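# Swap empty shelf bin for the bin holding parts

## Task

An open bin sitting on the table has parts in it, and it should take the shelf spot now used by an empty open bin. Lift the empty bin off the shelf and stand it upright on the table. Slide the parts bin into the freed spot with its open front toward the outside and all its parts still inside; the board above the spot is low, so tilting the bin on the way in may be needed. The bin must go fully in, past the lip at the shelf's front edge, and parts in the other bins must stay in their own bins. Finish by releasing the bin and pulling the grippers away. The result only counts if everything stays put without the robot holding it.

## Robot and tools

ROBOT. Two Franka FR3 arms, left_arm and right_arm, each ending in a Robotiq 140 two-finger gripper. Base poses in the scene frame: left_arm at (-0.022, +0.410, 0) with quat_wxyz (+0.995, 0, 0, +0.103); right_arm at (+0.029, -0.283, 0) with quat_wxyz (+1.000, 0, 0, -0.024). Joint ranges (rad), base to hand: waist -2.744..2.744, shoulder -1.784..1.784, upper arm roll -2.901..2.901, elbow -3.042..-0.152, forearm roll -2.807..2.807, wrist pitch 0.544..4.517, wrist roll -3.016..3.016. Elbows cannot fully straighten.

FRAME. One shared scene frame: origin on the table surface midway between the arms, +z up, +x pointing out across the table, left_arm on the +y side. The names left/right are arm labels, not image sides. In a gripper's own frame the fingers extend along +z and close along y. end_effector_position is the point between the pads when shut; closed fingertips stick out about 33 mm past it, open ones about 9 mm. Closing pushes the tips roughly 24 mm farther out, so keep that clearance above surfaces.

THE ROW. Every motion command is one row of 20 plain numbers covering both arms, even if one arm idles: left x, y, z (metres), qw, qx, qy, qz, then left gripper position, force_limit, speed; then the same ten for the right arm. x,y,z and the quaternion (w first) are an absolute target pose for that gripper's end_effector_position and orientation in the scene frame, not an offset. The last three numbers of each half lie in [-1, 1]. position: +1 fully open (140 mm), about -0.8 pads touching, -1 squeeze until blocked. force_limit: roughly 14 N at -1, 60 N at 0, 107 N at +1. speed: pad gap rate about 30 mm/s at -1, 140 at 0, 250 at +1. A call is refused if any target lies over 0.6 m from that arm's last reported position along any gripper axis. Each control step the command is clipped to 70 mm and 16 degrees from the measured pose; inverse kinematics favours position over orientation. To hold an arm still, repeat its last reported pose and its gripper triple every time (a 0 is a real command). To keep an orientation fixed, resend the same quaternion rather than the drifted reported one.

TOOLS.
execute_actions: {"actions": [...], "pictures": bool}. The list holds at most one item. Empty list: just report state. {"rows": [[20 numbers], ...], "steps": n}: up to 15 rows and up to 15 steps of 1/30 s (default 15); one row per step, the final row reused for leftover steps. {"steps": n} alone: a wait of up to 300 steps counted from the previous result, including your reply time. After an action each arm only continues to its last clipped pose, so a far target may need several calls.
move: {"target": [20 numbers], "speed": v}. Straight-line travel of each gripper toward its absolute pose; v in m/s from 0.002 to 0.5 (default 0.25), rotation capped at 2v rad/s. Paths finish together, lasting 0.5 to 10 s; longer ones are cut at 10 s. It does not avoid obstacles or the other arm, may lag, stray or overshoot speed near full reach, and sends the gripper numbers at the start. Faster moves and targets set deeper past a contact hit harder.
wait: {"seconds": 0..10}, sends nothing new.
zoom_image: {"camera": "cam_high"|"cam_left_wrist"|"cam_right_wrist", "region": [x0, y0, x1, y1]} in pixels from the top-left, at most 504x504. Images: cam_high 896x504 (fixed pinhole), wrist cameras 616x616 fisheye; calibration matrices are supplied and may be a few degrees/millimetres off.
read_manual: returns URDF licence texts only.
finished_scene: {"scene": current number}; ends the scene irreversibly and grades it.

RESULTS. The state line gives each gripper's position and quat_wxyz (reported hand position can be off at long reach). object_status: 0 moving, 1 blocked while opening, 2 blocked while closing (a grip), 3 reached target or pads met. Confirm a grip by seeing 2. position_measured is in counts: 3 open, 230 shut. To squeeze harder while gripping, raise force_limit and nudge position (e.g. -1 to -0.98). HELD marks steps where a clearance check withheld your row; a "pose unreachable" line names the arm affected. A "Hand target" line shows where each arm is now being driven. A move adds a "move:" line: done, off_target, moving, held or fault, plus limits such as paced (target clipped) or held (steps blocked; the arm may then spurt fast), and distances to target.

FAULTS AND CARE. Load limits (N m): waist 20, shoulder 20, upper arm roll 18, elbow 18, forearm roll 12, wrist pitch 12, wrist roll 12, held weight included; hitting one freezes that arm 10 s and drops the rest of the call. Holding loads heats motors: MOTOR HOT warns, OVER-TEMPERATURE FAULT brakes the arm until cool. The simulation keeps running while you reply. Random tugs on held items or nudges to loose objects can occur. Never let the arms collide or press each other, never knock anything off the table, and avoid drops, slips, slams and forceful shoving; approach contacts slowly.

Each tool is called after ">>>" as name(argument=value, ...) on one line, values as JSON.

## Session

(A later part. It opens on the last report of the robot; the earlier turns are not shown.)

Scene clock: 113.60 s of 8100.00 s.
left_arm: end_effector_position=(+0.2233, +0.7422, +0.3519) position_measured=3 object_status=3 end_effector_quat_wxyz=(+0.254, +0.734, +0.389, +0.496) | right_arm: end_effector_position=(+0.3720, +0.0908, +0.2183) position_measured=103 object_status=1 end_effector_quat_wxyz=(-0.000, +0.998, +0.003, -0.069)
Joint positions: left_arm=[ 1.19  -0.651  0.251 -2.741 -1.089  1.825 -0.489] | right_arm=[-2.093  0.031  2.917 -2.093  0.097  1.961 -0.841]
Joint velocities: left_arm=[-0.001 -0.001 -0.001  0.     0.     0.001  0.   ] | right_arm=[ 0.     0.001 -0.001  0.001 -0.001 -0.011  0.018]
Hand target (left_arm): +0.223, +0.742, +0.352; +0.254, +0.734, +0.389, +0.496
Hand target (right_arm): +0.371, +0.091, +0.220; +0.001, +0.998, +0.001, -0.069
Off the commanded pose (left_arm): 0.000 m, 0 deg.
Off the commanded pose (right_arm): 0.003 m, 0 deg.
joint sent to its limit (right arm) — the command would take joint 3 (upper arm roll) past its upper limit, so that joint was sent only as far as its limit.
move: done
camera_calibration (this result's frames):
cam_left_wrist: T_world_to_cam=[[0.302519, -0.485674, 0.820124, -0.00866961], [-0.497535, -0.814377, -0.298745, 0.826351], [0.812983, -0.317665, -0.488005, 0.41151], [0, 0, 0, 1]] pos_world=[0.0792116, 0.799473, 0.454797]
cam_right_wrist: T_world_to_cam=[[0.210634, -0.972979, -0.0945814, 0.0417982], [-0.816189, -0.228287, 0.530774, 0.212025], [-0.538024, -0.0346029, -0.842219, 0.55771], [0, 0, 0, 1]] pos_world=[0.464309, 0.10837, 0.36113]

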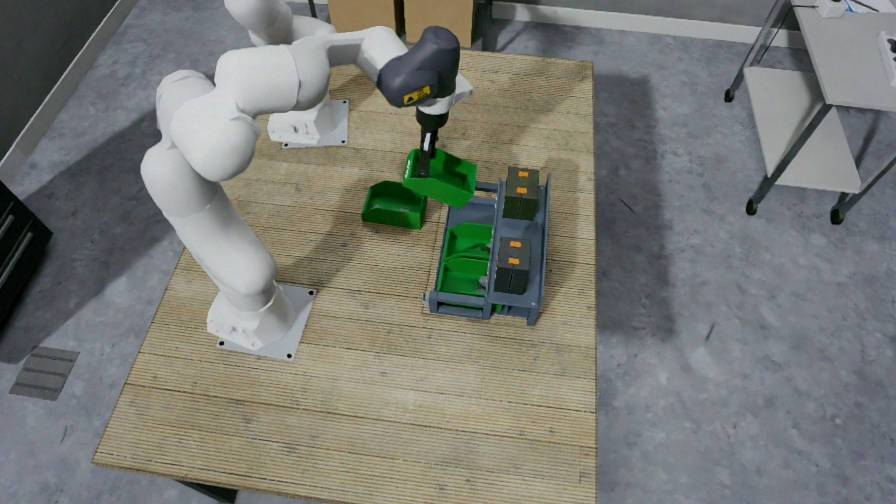

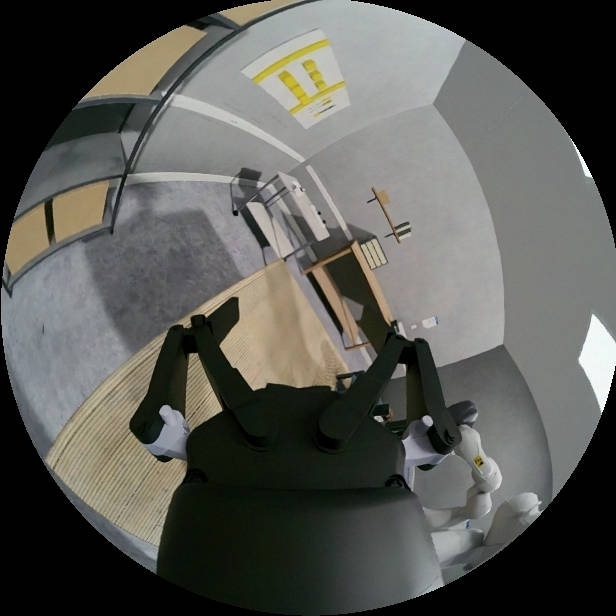

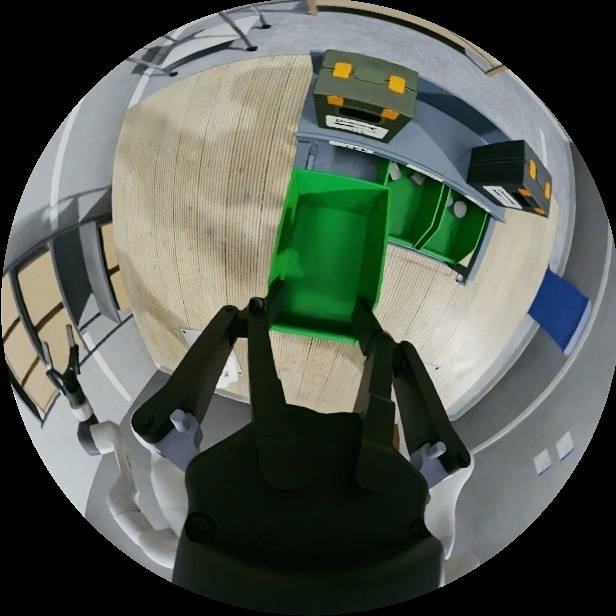

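>>> move(target=[0.2233,0.7422,0.3519,0.254,0.734,0.389,0.496,1,0,0,0.25,-0.11,0.2,0,0.985,0,0.174,0.5,1,-0.6], speed=0.15)

Scene clock: 117.57 s of 8100.00 s.
left_arm: end_effector_position=(+0.2233, +0.7422, +0.3519) position_measured=3 object_status=3 end_effector_quat_wxyz=(+0.254, +0.734, +0.389, +0.496) | right_arm: end_effector_position=(+0.2619, -0.1141, +0.2026) position_measured=103 object_status=1 end_effector_quat_wxyz=(+0.011, +0.984, +0.009, +0.180)
Joint positions: left_arm=[ 1.19  -0.651  0.251 -2.741 -1.089  1.825 -0.489] | right_arm=[-1.925  1.227  2.878 -3.056 -0.619  1.946 -0.329]
Joint velocities: left_arm=[ 0.001 -0.001 -0.001  0.    -0.001 -0.001 -0.   ] | right_arm=[ 0.125  0.054 -0.105 -0.001 -0.117 -0.083  0.117]
Hand target (left_arm): +0.223, +0.742, +0.352; +0.254, +0.734, +0.389, +0.496
Hand target (right_arm): +0.263, -0.117, +0.203; +0.013, +0.983, -0.006, +0.183
Off the commanded pose (left_arm): 0.000 m, 0 deg.
Off the commanded pose (right_arm): 0.013 m, 2 deg.
joint sent to its limit (right arm) — the command would take joint 4 (elbow) past its lower limit, so that joint was sent only as far as its limit.
move: off_target (right_arm)
camera_calibration (this result's frames):
cam_left_wrist: T_world_to_cam=[[0.302519, -0.485674, 0.820124, -0.00866967], [-0.497535, -0.814377, -0.298745, 0.826351], [0.812983, -0.317665, -0.488005, 0.41151], [0, 0, 0, 1]] pos_world=[0.0792116, 0.799473, 0.454797]
cam_right_wrist: T_world_to_cam=[[0.238131, -0.970392, 0.0404105, -0.17004], [-0.968898, -0.23447, 0.0791229, 0.214486], [-0.0673052, -0.0579952, -0.996045, 0.383394], [0, 0, 0, 1]] pos_world=[0.274112, -0.0924803, 0.371778]

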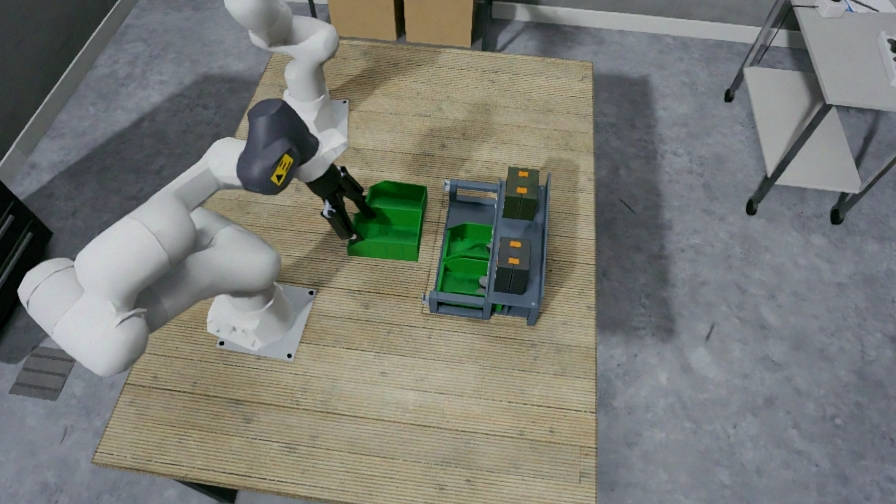

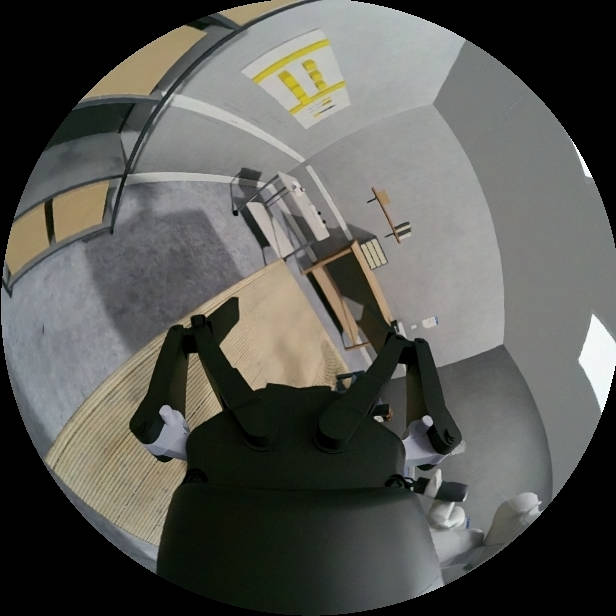

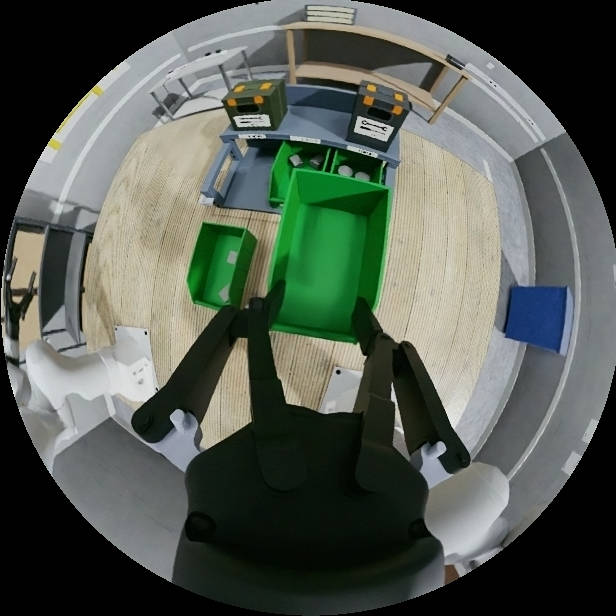

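>>> move(target=[0.2233,0.7422,0.3519,0.254,0.734,0.389,0.496,1,0,0,0.3,0.1,0.2,0,0.985,0,0.174,0.5,1,-0.6], speed=0.15)

>>> move(target=[0.2233,0.7422,0.3519,0.254,0.734,0.389,0.496,1,0,0,0.28,0.26,0.15,0,0.985,0,0.174,0.5,1,-0.6], speed=0.15)

Scene clock: 120.57 s of 8100.00 s.
left_arm: end_effector_position=(+0.2233, +0.7422, +0.3519) position_measured=3 object_status=3 end_effector_quat_wxyz=(+0.254, +0.734, +0.389, +0.496) | right_arm: end_effector_position=(+0.2944, +0.0969, +0.1966) position_measured=103 object_status=1 end_effector_quat_wxyz=(+0.003, +0.985, +0.005, +0.173)
Joint positions: left_arm=[ 1.19  -0.651  0.251 -2.741 -1.089  1.825 -0.489] | right_arm=[-1.711  0.353  2.886 -2.556 -0.547  2.286 -0.097]
Joint velocities: left_arm=[-0.     0.001 -0.001  0.     0.     0.    -0.   ] | right_arm=[ 0.    -0.002  0.     0.001  0.004  0.007  0.008]
Hand target (left_arm): +0.223, +0.742, +0.352; +0.254, +0.734, +0.389, +0.496
Hand target (right_arm): +0.294, +0.100, +0.198; -0.002, +0.985, +0.003, +0.173
Off the commanded pose (left_arm): 0.000 m, 0 deg.
Off the commanded pose (right_arm): 0.007 m, 1 deg.
move: off_target (right_arm)
camera_calibration (this result's frames):
cam_left_wrist: T_world_to_cam=[[0.302519, -0.485674, 0.820124, -0.00866971], [-0.497535, -0.814377, -0.298745, 0.826352], [0.812983, -0.317664, -0.488005, 0.41151], [0, 0, 0, 1]] pos_world=[0.0792115, 0.799473, 0.454797]
cam_right_wrist: T_world_to_cam=[[0.235151, -0.971756, 0.0198738, 0.0322205], [-0.968579, -0.232581, 0.0881002, 0.293933], [-0.0809896, -0.0399662, -0.995913, 0.39404], [0, 0, 0, 1]] pos_world=[0.309034, 0.115422, 0.365893]

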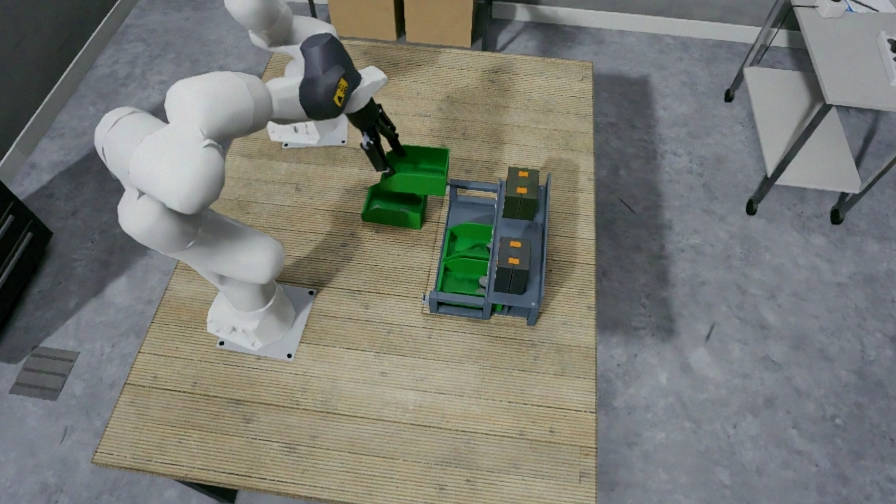

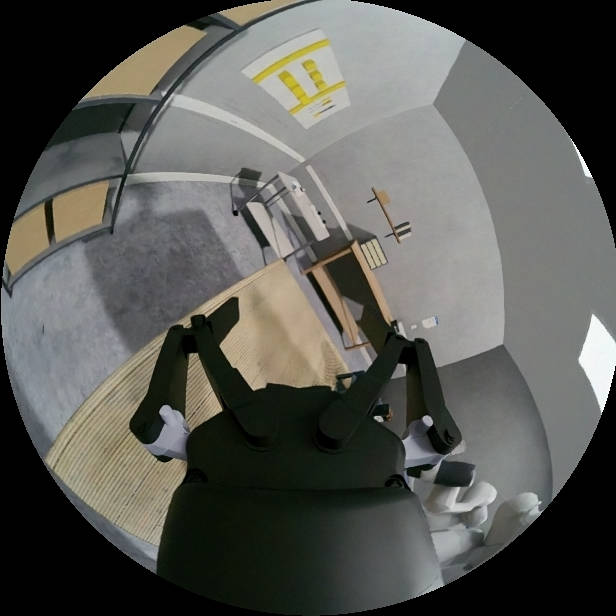

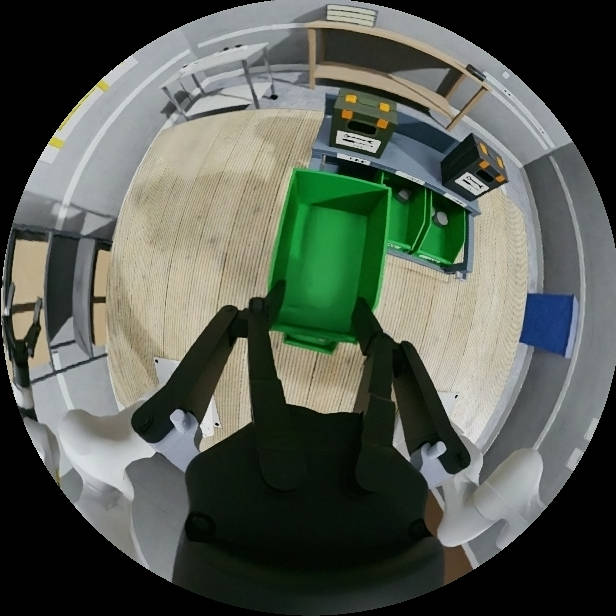

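Scene clock: 122.20 s of 8100.00 s.
left_arm: end_effector_position=(+0.2233, +0.7422, +0.3519) position_measured=3 object_status=3 end_effector_quat_wxyz=(+0.254, +0.734, +0.389, +0.496) | right_arm: end_effector_position=(+0.2770, +0.2569, +0.1469) position_measured=103 object_status=1 end_effector_quat_wxyz=(+0.001, +0.985, +0.002, +0.173)
Joint positions: left_arm=[ 1.19  -0.651  0.251 -2.741 -1.089  1.825 -0.489] | right_arm=[-1.606 -0.149  2.918 -2.134 -0.421  2.339 -0.022]
Joint velocities: left_arm=[-0.     0.001 -0.001 -0.001 -0.001 -0.    -0.   ] | right_arm=[ 0.    -0.001  0.001  0.001  0.004  0.     0.007]
Hand target (left_arm): +0.223, +0.742, +0.352; +0.254, +0.734, +0.389, +0.496
Hand target (right_arm): +0.276, +0.258, +0.147; +0.000, +0.985, -0.001, +0.172
Off the commanded pose (left_arm): 0.000 m, 0 deg.
Off the commanded pose (right_arm): 0.005 m, 0 deg.
move: off_target (right_arm)
camera_calibration (this result's frames):
cam_left_wrist: T_world_to_cam=[[0.302519, -0.485674, 0.820124, -0.00866968], [-0.497536, -0.814377, -0.298745, 0.826351], [0.812982, -0.317665, -0.488005, 0.41151], [0, 0, 0, 1]] pos_world=[0.0792116, 0.799473, 0.454797]
cam_right_wrist: T_world_to_cam=[[0.229995, -0.973058, 0.0161658, 0.195087], [-0.969679, -0.227723, 0.0886895, 0.317588], [-0.0826187, -0.0360738, -0.995928, 0.34906], [0, 0, 0, 1]] pos_world=[0.291928, 0.274744, 0.316318]

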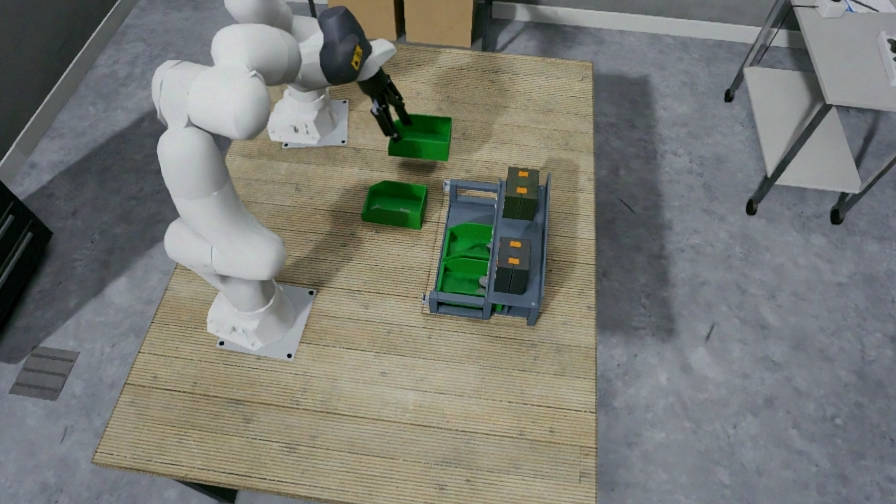

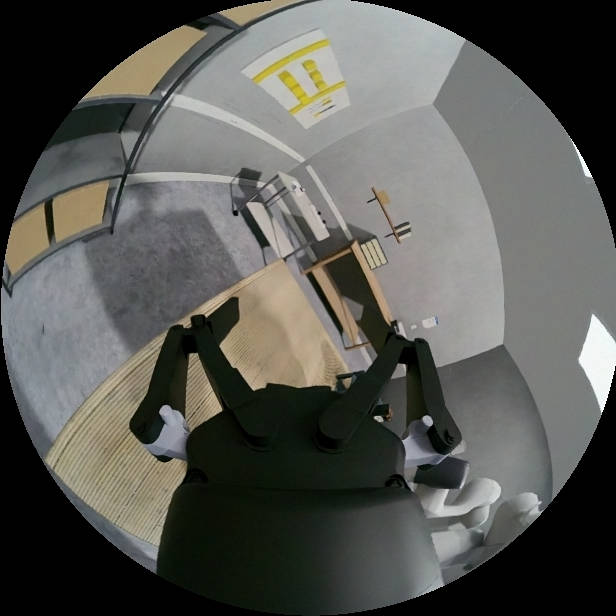

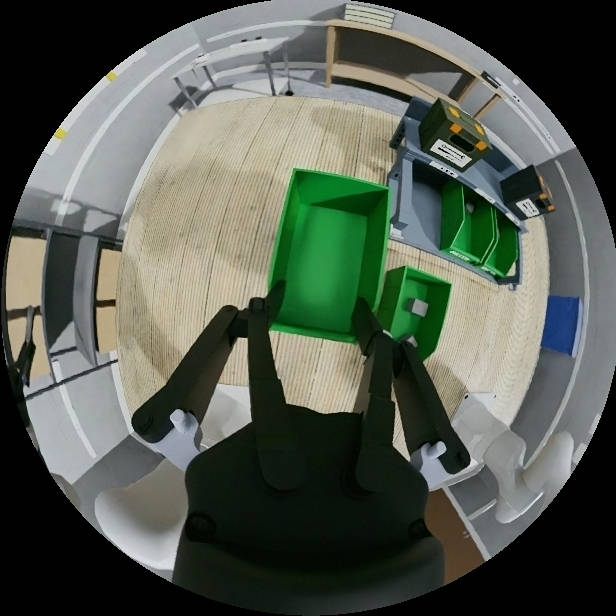

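>>> move(target=[0.2233,0.7422,0.3519,0.254,0.734,0.389,0.496,1,0,0,0.34,0.245,0.075,0,0.985,0,0.174,0.5,1,-0.6], speed=0.1)

>>> move(target=[0.2233,0.7422,0.3519,0.254,0.734,0.389,0.496,1,0,0,0.34,0.245,0.045,0,0.985,0,0.174,0.5,1,-0.6], speed=0.04)

>>> move(target=[0.2233,0.7422,0.3519,0.254,0.734,0.389,0.496,1,0,0,0.34,0.245,0.045,0,0.985,0,0.174,-0.45,1,-0.6])

>>> move(target=[0.2233,0.7422,0.3519,0.254,0.734,0.389,0.496,1,0,0,0.3,0.22,0.16,0,0.985,0,0.174,-0.45,1,-0.6], speed=0.15)

>>> move(target=[0.2233,0.7422,0.3519,0.254,0.734,0.389,0.496,1,0,0,0.24,0.09,0.16,0,0.985,0,0.174,-0.45,1,-0.6], speed=0.2)

Scene clock: 125.17 s of 8100.00 s.
left_arm: end_effector_position=(+0.2233, +0.7422, +0.3519) position_measured=3 object_status=3 end_effector_quat_wxyz=(+0.254, +0.734, +0.389, +0.496) | right_arm: end_effector_position=(+0.3372, +0.2427, +0.0733) position_measured=103 object_status=1 end_effector_quat_wxyz=(+0.002, +0.985, -0.005, +0.170)
Joint positions: left_arm=[ 1.19  -0.651  0.251 -2.741 -1.089  1.825 -0.489] | right_arm=[-1.694 -0.302  2.879 -2.149 -0.423  2.534 -0.069]
Joint velocities: left_arm=[ 0.    -0.002 -0.    -0.     0.    -0.     0.   ] | right_arm=[-0.001 -0.001  0.    -0.    -0.     0.01  -0.012]
Hand target (left_arm): +0.223, +0.742, +0.352; +0.254, +0.734, +0.389, +0.496
Hand target (right_arm): +0.339, +0.245, +0.075; -0.001, +0.985, -0.001, +0.171
Off the commanded pose (left_arm): 0.000 m, 0 deg.
Off the commanded pose (right_arm): 0.004 m, 1 deg.
move: off_target (right_arm)
camera_calibration (this result's frames):
cam_left_wrist: T_world_to_cam=[[0.302519, -0.485674, 0.820124, -0.00866969], [-0.497535, -0.814377, -0.298745, 0.826352], [0.812983, -0.317664, -0.488005, 0.41151], [0, 0, 0, 1]] pos_world=[0.0792115, 0.799473, 0.454797]
cam_right_wrist: T_world_to_cam=[[0.214683, -0.976581, 0.0141925, 0.174761], [-0.972681, -0.212466, 0.0935363, 0.376237], [-0.0883304, -0.0338854, -0.995515, 0.281502], [0, 0, 0, 1]] pos_world=[0.353306, 0.260145, 0.242567]

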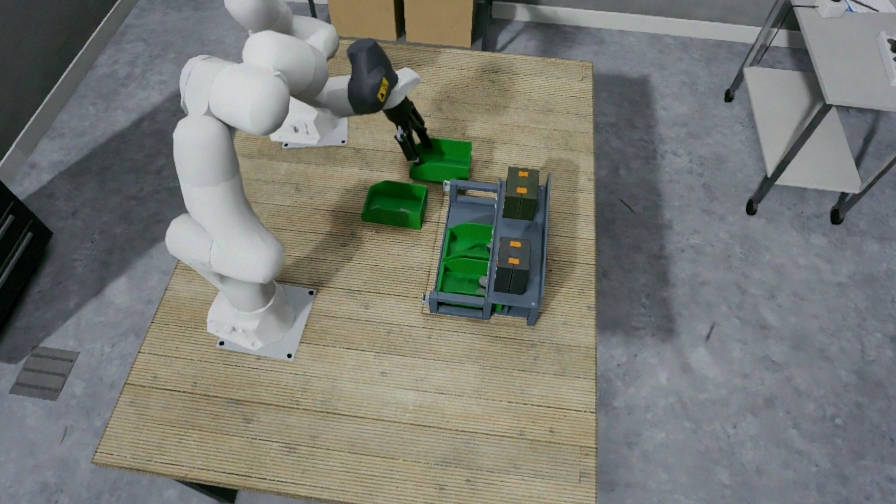

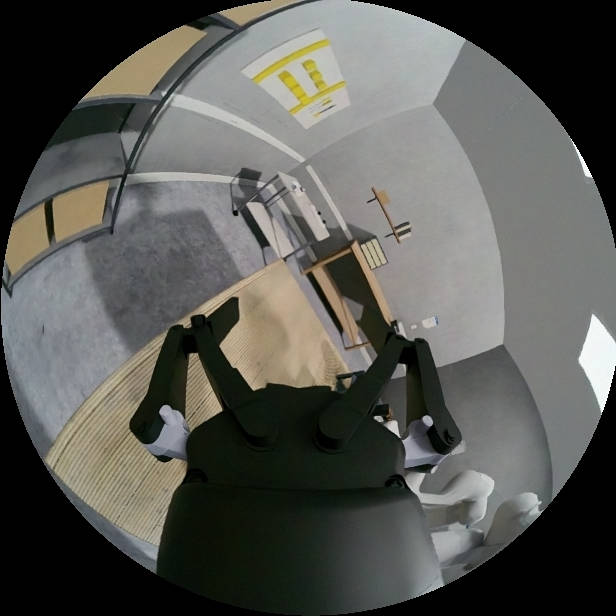

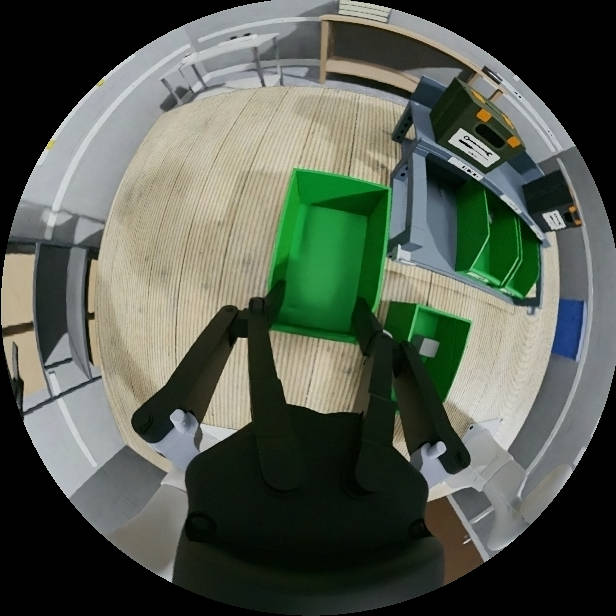

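Scene clock: 126.23 s of 8100.00 s.
left_arm: end_effector_position=(+0.2233, +0.7422, +0.3519) position_measured=3 object_status=3 end_effector_quat_wxyz=(+0.254, +0.734, +0.389, +0.496) | right_arm: end_effector_position=(+0.3407, +0.2424, +0.0461) position_measured=103 object_status=1 end_effector_quat_wxyz=(+0.003, +0.985, -0.001, +0.173)
Joint positions: left_arm=[ 1.19  -0.651  0.251 -2.741 -1.089  1.825 -0.489] | right_arm=[-1.694 -0.359  2.869 -2.15  -0.441  2.594 -0.051]
Joint velocities: left_arm=[ 0.001  0.001  0.001 -0.    -0.    -0.     0.001] | right_arm=[-0.001 -0.002 -0.002  0.001 -0.001  0.011  0.01 ]
Hand target (left_arm): +0.223, +0.742, +0.352; +0.254, +0.734, +0.389, +0.496
Hand target (right_arm): +0.340, +0.244, +0.045; +0.000, +0.985, -0.000, +0.174
Off the commanded pose (left_arm): 0.000 m, 0 deg.
Off the commanded pose (right_arm): 0.003 m, 0 deg.
move: done
camera_calibration (this result's frames):
cam_left_wrist: T_world_to_cam=[[0.302519, -0.485674, 0.820124, -0.00866973], [-0.497535, -0.814377, -0.298745, 0.826352], [0.812983, -0.317665, -0.488004, 0.41151], [0, 0, 0, 1]] pos_world=[0.0792116, 0.799473, 0.454797]
cam_right_wrist: T_world_to_cam=[[0.223214, -0.974607, 0.0178042, 0.17054], [-0.971322, -0.220852, 0.0880805, 0.383864], [-0.0819118, -0.0369543, -0.995954, 0.253382], [0, 0, 0, 1]] pos_world=[0.355543, 0.260351, 0.215509]

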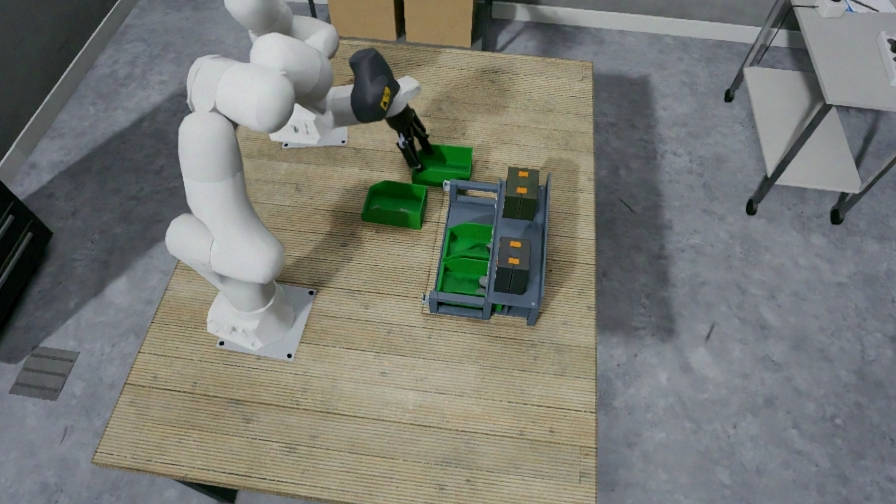

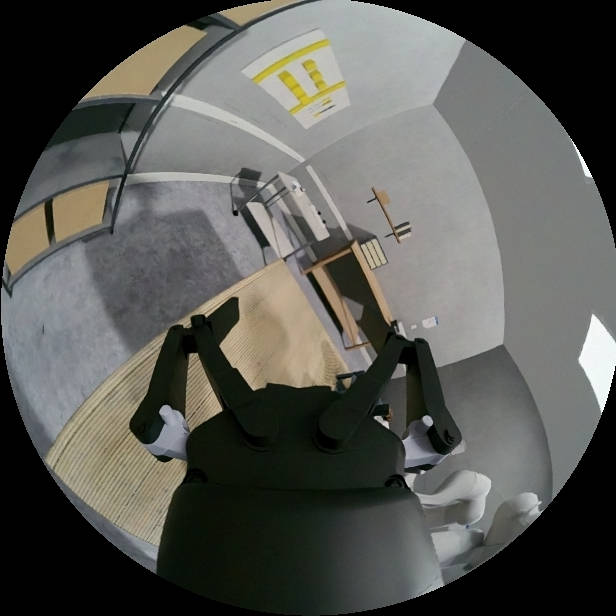

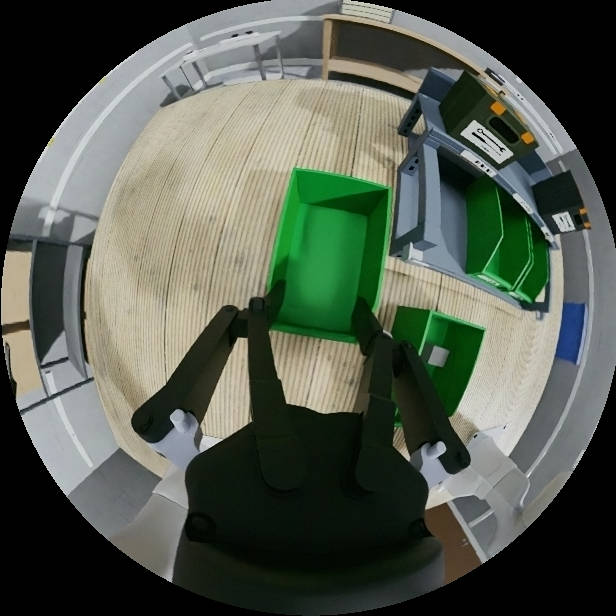

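Scene clock: 127.17 s of 8100.00 s.
left_arm: end_effector_position=(+0.2233, +0.7422, +0.3519) position_measured=3 object_status=3 end_effector_quat_wxyz=(+0.254, +0.734, +0.389, +0.496) | right_arm: end_effector_position=(+0.3405, +0.2431, +0.0454) position_measured=186 object_status=3 end_effector_quat_wxyz=(+0.002, +0.985, -0.001, +0.173)
Joint positions: left_arm=[ 1.19  -0.651  0.251 -2.741 -1.089  1.825 -0.489] | right_arm=[-1.694 -0.361  2.869 -2.15  -0.441  2.598 -0.05 ]
Joint velocities: left_arm=[-0.     0.001 -0.001  0.001  0.    -0.    -0.001] | right_arm=[-0.    -0.     0.001  0.001  0.    -0.     0.002]
Hand target (left_arm): +0.223, +0.742, +0.352; +0.254, +0.734, +0.389, +0.496
Hand target (right_arm): +0.340, +0.245, +0.045; +0.000, +0.985, -0.000, +0.174
Off the commanded pose (left_arm): 0.000 m, 0 deg.
Off the commanded pose (right_arm): 0.002 m, 0 deg.
move: done
camera_calibration (this result's frames):
cam_left_wrist: T_world_to_cam=[[0.302519, -0.485674, 0.820124, -0.00866963], [-0.497536, -0.814377, -0.298745, 0.826351], [0.812983, -0.317665, -0.488005, 0.41151], [0, 0, 0, 1]] pos_world=[0.0792116, 0.799473, 0.454797]
cam_right_wrist: T_world_to_cam=[[0.223449, -0.97459, 0.0156378, 0.171339], [-0.971262, -0.221279, 0.0876653, 0.384068], [-0.0819774, -0.0347771, -0.996027, 0.252113], [0, 0, 0, 1]] pos_world=[0.355413, 0.260739, 0.214762]

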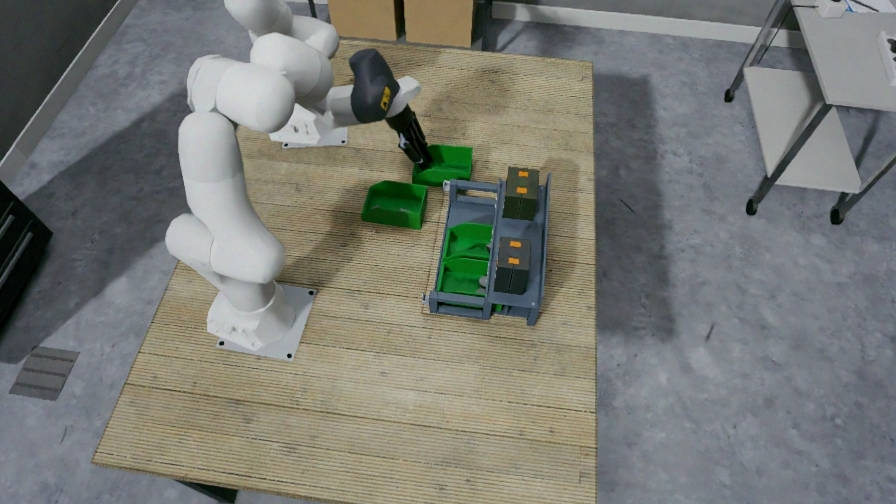

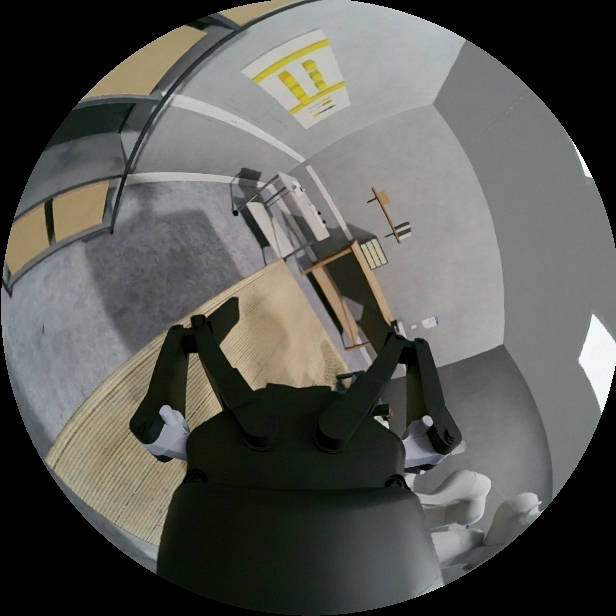

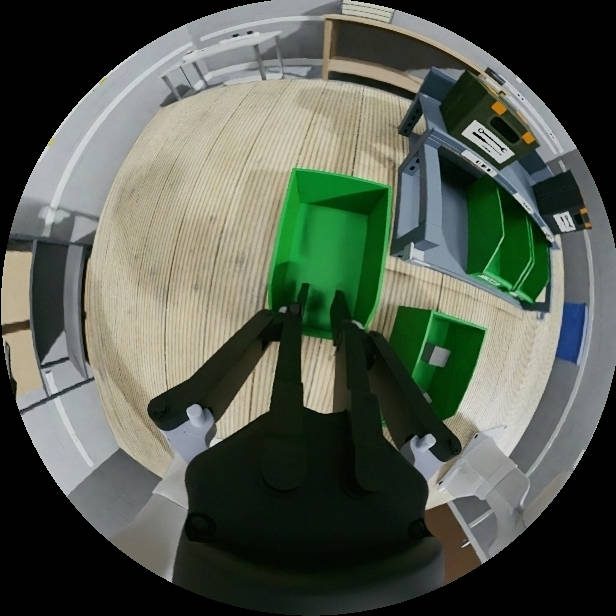

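Scene clock: 128.63 s of 8100.00 s.
left_arm: end_effector_position=(+0.2233, +0.7422, +0.3519) position_measured=3 object_status=3 end_effector_quat_wxyz=(+0.254, +0.734, +0.389, +0.496) | right_arm: end_effector_position=(+0.3030, +0.2226, +0.1608) position_measured=186 object_status=3 end_effector_quat_wxyz=(-0.002, +0.984, -0.002, +0.176)
Joint positions: left_arm=[ 1.19  -0.651  0.251 -2.741 -1.089  1.825 -0.489] | right_arm=[-1.636 -0.057  2.886 -2.222 -0.452  2.359 -0.053]
Joint velocities: left_arm=[ 0.    -0.     0.001  0.    -0.     0.001 -0.001] | right_arm=[-0.001  0.001  0.003  0.    -0.    -0.008 -0.001]
Hand target (left_arm): +0.223, +0.742, +0.352; +0.254, +0.734, +0.389, +0.496
Hand target (right_arm): +0.302, +0.221, +0.161; +0.000, +0.984, +0.002, +0.177
Off the commanded pose (left_arm): 0.000 m, 0 deg.
Off the commanded pose (right_arm): 0.004 m, 0 deg.
move: off_target (right_arm)
camera_calibration (this result's frames):
cam_left_wrist: T_world_to_cam=[[0.302519, -0.485674, 0.820124, -0.00866969], [-0.497535, -0.814377, -0.298745, 0.826351], [0.812983, -0.317665, -0.488005, 0.41151], [0, 0, 0, 1]] pos_world=[0.0792116, 0.799473, 0.454797]
cam_right_wrist: T_world_to_cam=[[0.222382, -0.974919, 0.0089431, 0.15942], [-0.971955, -0.220968, 0.0804787, 0.334225], [-0.0764841, -0.0265893, -0.996716, 0.359967], [0, 0, 0, 1]] pos_world=[0.316931, 0.238846, 0.330461]

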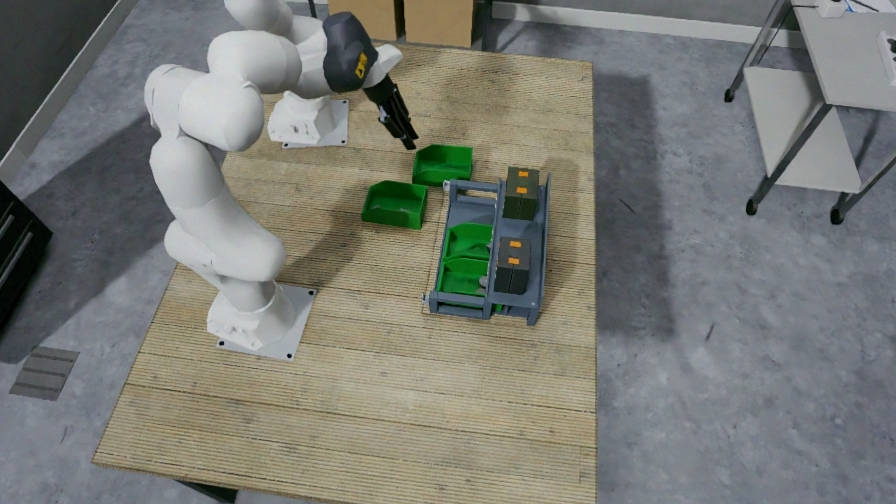

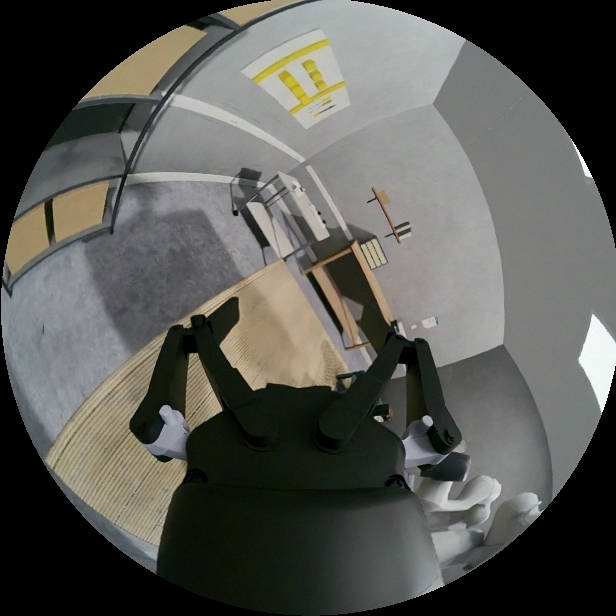

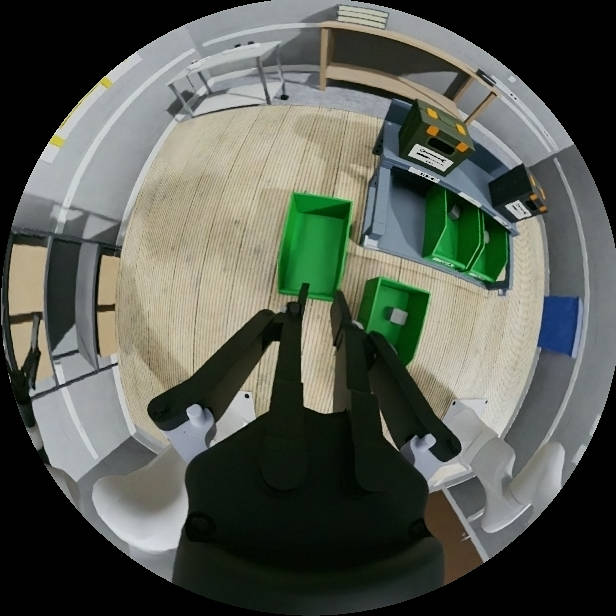

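Scene clock: 129.90 s of 8100.00 s.
left_arm: end_effector_position=(+0.2233, +0.7422, +0.3519) position_measured=3 object_status=3 end_effector_quat_wxyz=(+0.254, +0.734, +0.389, +0.496) | right_arm: end_effector_position=(+0.2447, +0.0898, +0.1629) position_measured=186 object_status=3 end_effector_quat_wxyz=(-0.000, +0.984, +0.005, +0.177)
Joint positions: left_arm=[ 1.19  -0.651  0.251 -2.741 -1.089  1.825 -0.489] | right_arm=[-1.648  0.379  2.917 -2.668 -0.593  2.333  0.057]
Joint velocities: left_arm=[-0.001 -0.     0.    -0.    -0.     0.001  0.001] | right_arm=[ 0.001  0.001  0.    -0.001 -0.003 -0.006  0.03 ]
Hand target (left_arm): +0.223, +0.742, +0.352; +0.254, +0.734, +0.389, +0.496
Hand target (right_arm): +0.245, +0.088, +0.163; +0.001, +0.984, +0.000, +0.179
Off the commanded pose (left_arm): 0.000 m, 0 deg.
Off the commanded pose (right_arm): 0.006 m, 1 deg.
joint sent to its limit (right arm) — the command would take joint 3 (upper arm roll) past its upper limit, so that joint was sent only as far as its limit.
move: off_target (right_arm)
camera_calibration (this result's frames):
cam_left_wrist: T_world_to_cam=[[0.302519, -0.485674, 0.820124, -0.00866966], [-0.497536, -0.814377, -0.298745, 0.826351], [0.812983, -0.317665, -0.488005, 0.41151], [0, 0, 0, 1]] pos_world=[0.0792116, 0.799473, 0.454797]
cam_right_wrist: T_world_to_cam=[[0.235738, -0.971683, 0.0161396, 0.0380765], [-0.969034, -0.233775, 0.0795097, 0.248689], [-0.0734852, -0.0343833, -0.996703, 0.354003], [0, 0, 0, 1]] pos_world=[0.258026, 0.107307, 0.332449]

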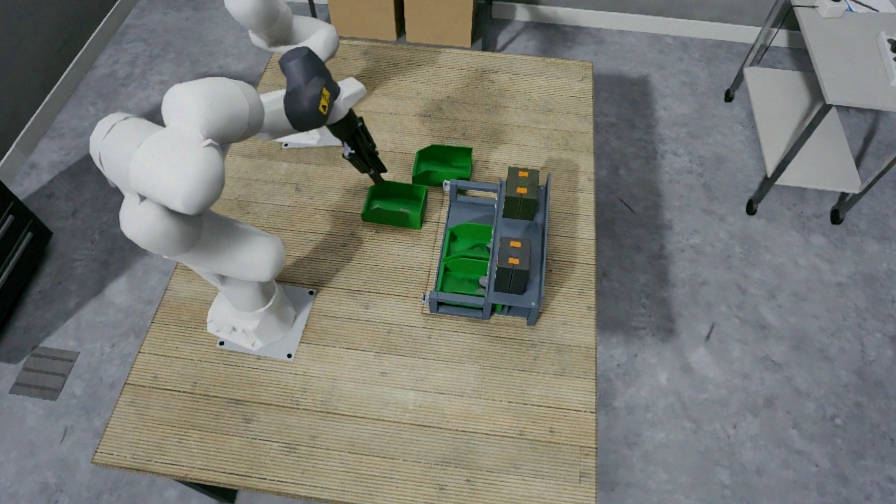

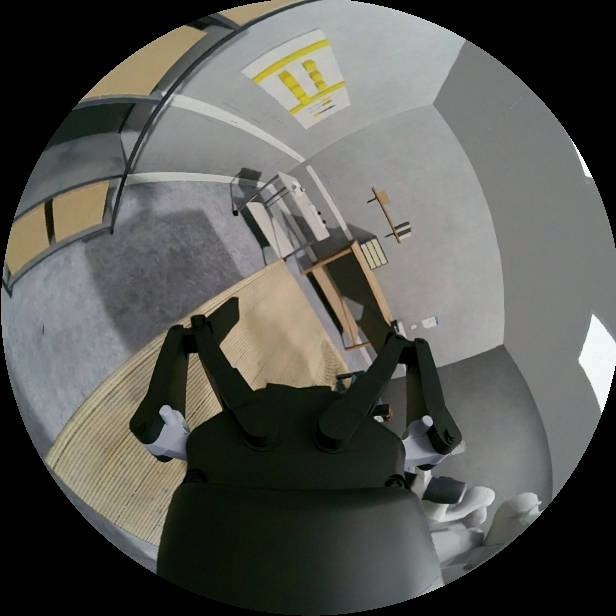

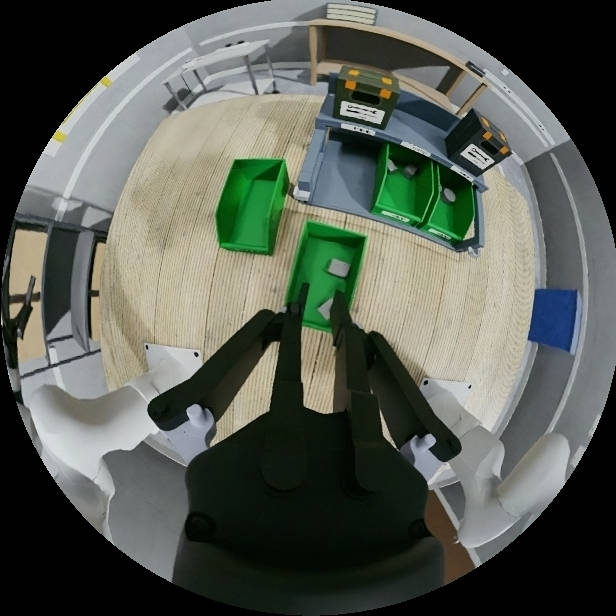

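>>> move(target=[0.2233,0.7422,0.3519,0.254,0.734,0.389,0.496,1,0,0,0.237,0.09,0.095,0,0.985,0,0.174,-0.45,1,-0.6], speed=0.1)

>>> zoom_image(camera="cam_right_wrist", region=[200,150,450,400])

Scene clock: 132.27 s of 8100.00 s.
left_arm: end_effector_position=(+0.2233, +0.7422, +0.3519) position_measured=3 object_status=3 end_effector_quat_wxyz=(+0.254, +0.734, +0.389, +0.496) | right_arm: end_effector_position=(+0.2368, +0.0876, +0.0963) position_measured=186 object_status=3 end_effector_quat_wxyz=(+0.002, +0.985, +0.004, +0.173)
Joint positions: left_arm=[ 1.19  -0.651  0.251 -2.741 -1.089  1.825 -0.489] | right_arm=[-1.673  0.23   2.917 -2.724 -0.677  2.517  0.172]
Joint velocities: left_arm=[ 0.    -0.    -0.001 -0.    -0.     0.     0.   ] | right_arm=[-0.001  0.001  0.001 -0.    -0.006  0.013  0.033]
Hand target (left_arm): +0.223, +0.742, +0.352; +0.254, +0.734, +0.389, +0.496
Hand target (right_arm): +0.237, +0.088, +0.095; -0.000, +0.985, -0.000, +0.174
Off the commanded pose (left_arm): 0.000 m, 0 deg.
Off the commanded pose (right_arm): 0.003 m, 1 deg.
joint sent to its limit (right arm) — the command would take joint 3 (upper arm roll) past its upper limit, so that joint was sent only as far as its limit.
move: done
camera_calibration (this result's frames):
cam_left_wrist: T_world_to_cam=[[0.302519, -0.485674, 0.820124, -0.00866961], [-0.497535, -0.814377, -0.298745, 0.826352], [0.812983, -0.317664, -0.488005, 0.41151], [0, 0, 0, 1]] pos_world=[0.0792115, 0.799473, 0.454797]
cam_right_wrist: T_world_to_cam=[[0.233131, -0.972274, 0.0182281, 0.0393979], [-0.96904, -0.230707, 0.0879473, 0.244717], [-0.0813035, -0.0381671, -0.995958, 0.28907], [0, 0, 0, 1]] pos_world=[0.251459, 0.105797, 0.265662]

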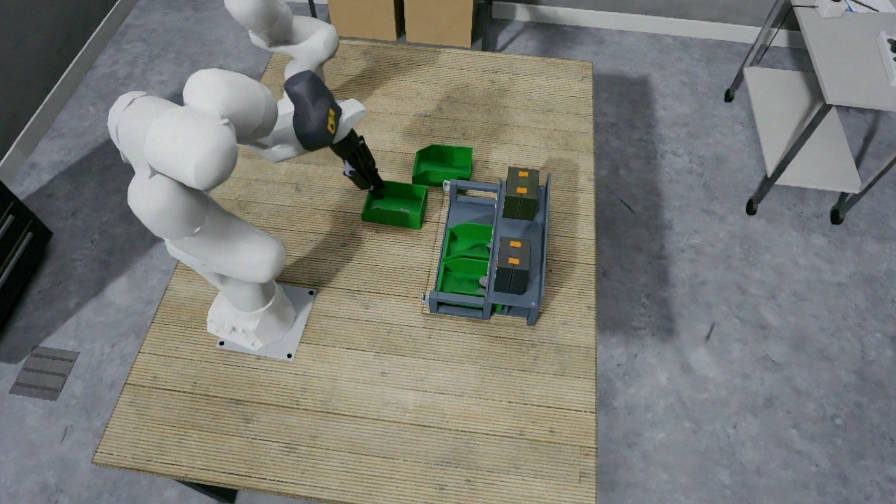

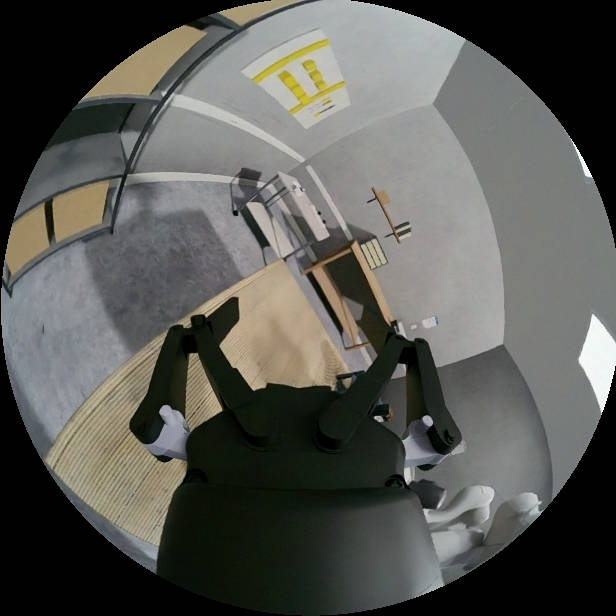

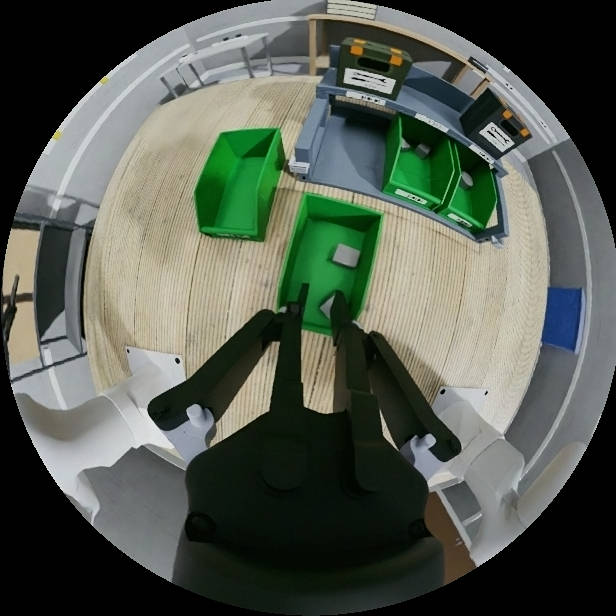

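Region (200, 150, 450, 400) of cam_right_wrist's 616x616 image, scaled by 2.016, with more detail than that image has.

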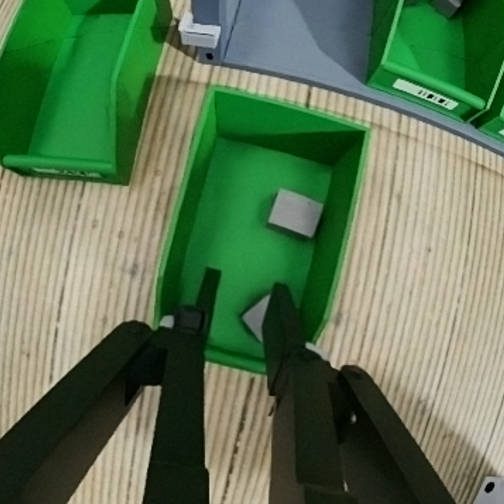

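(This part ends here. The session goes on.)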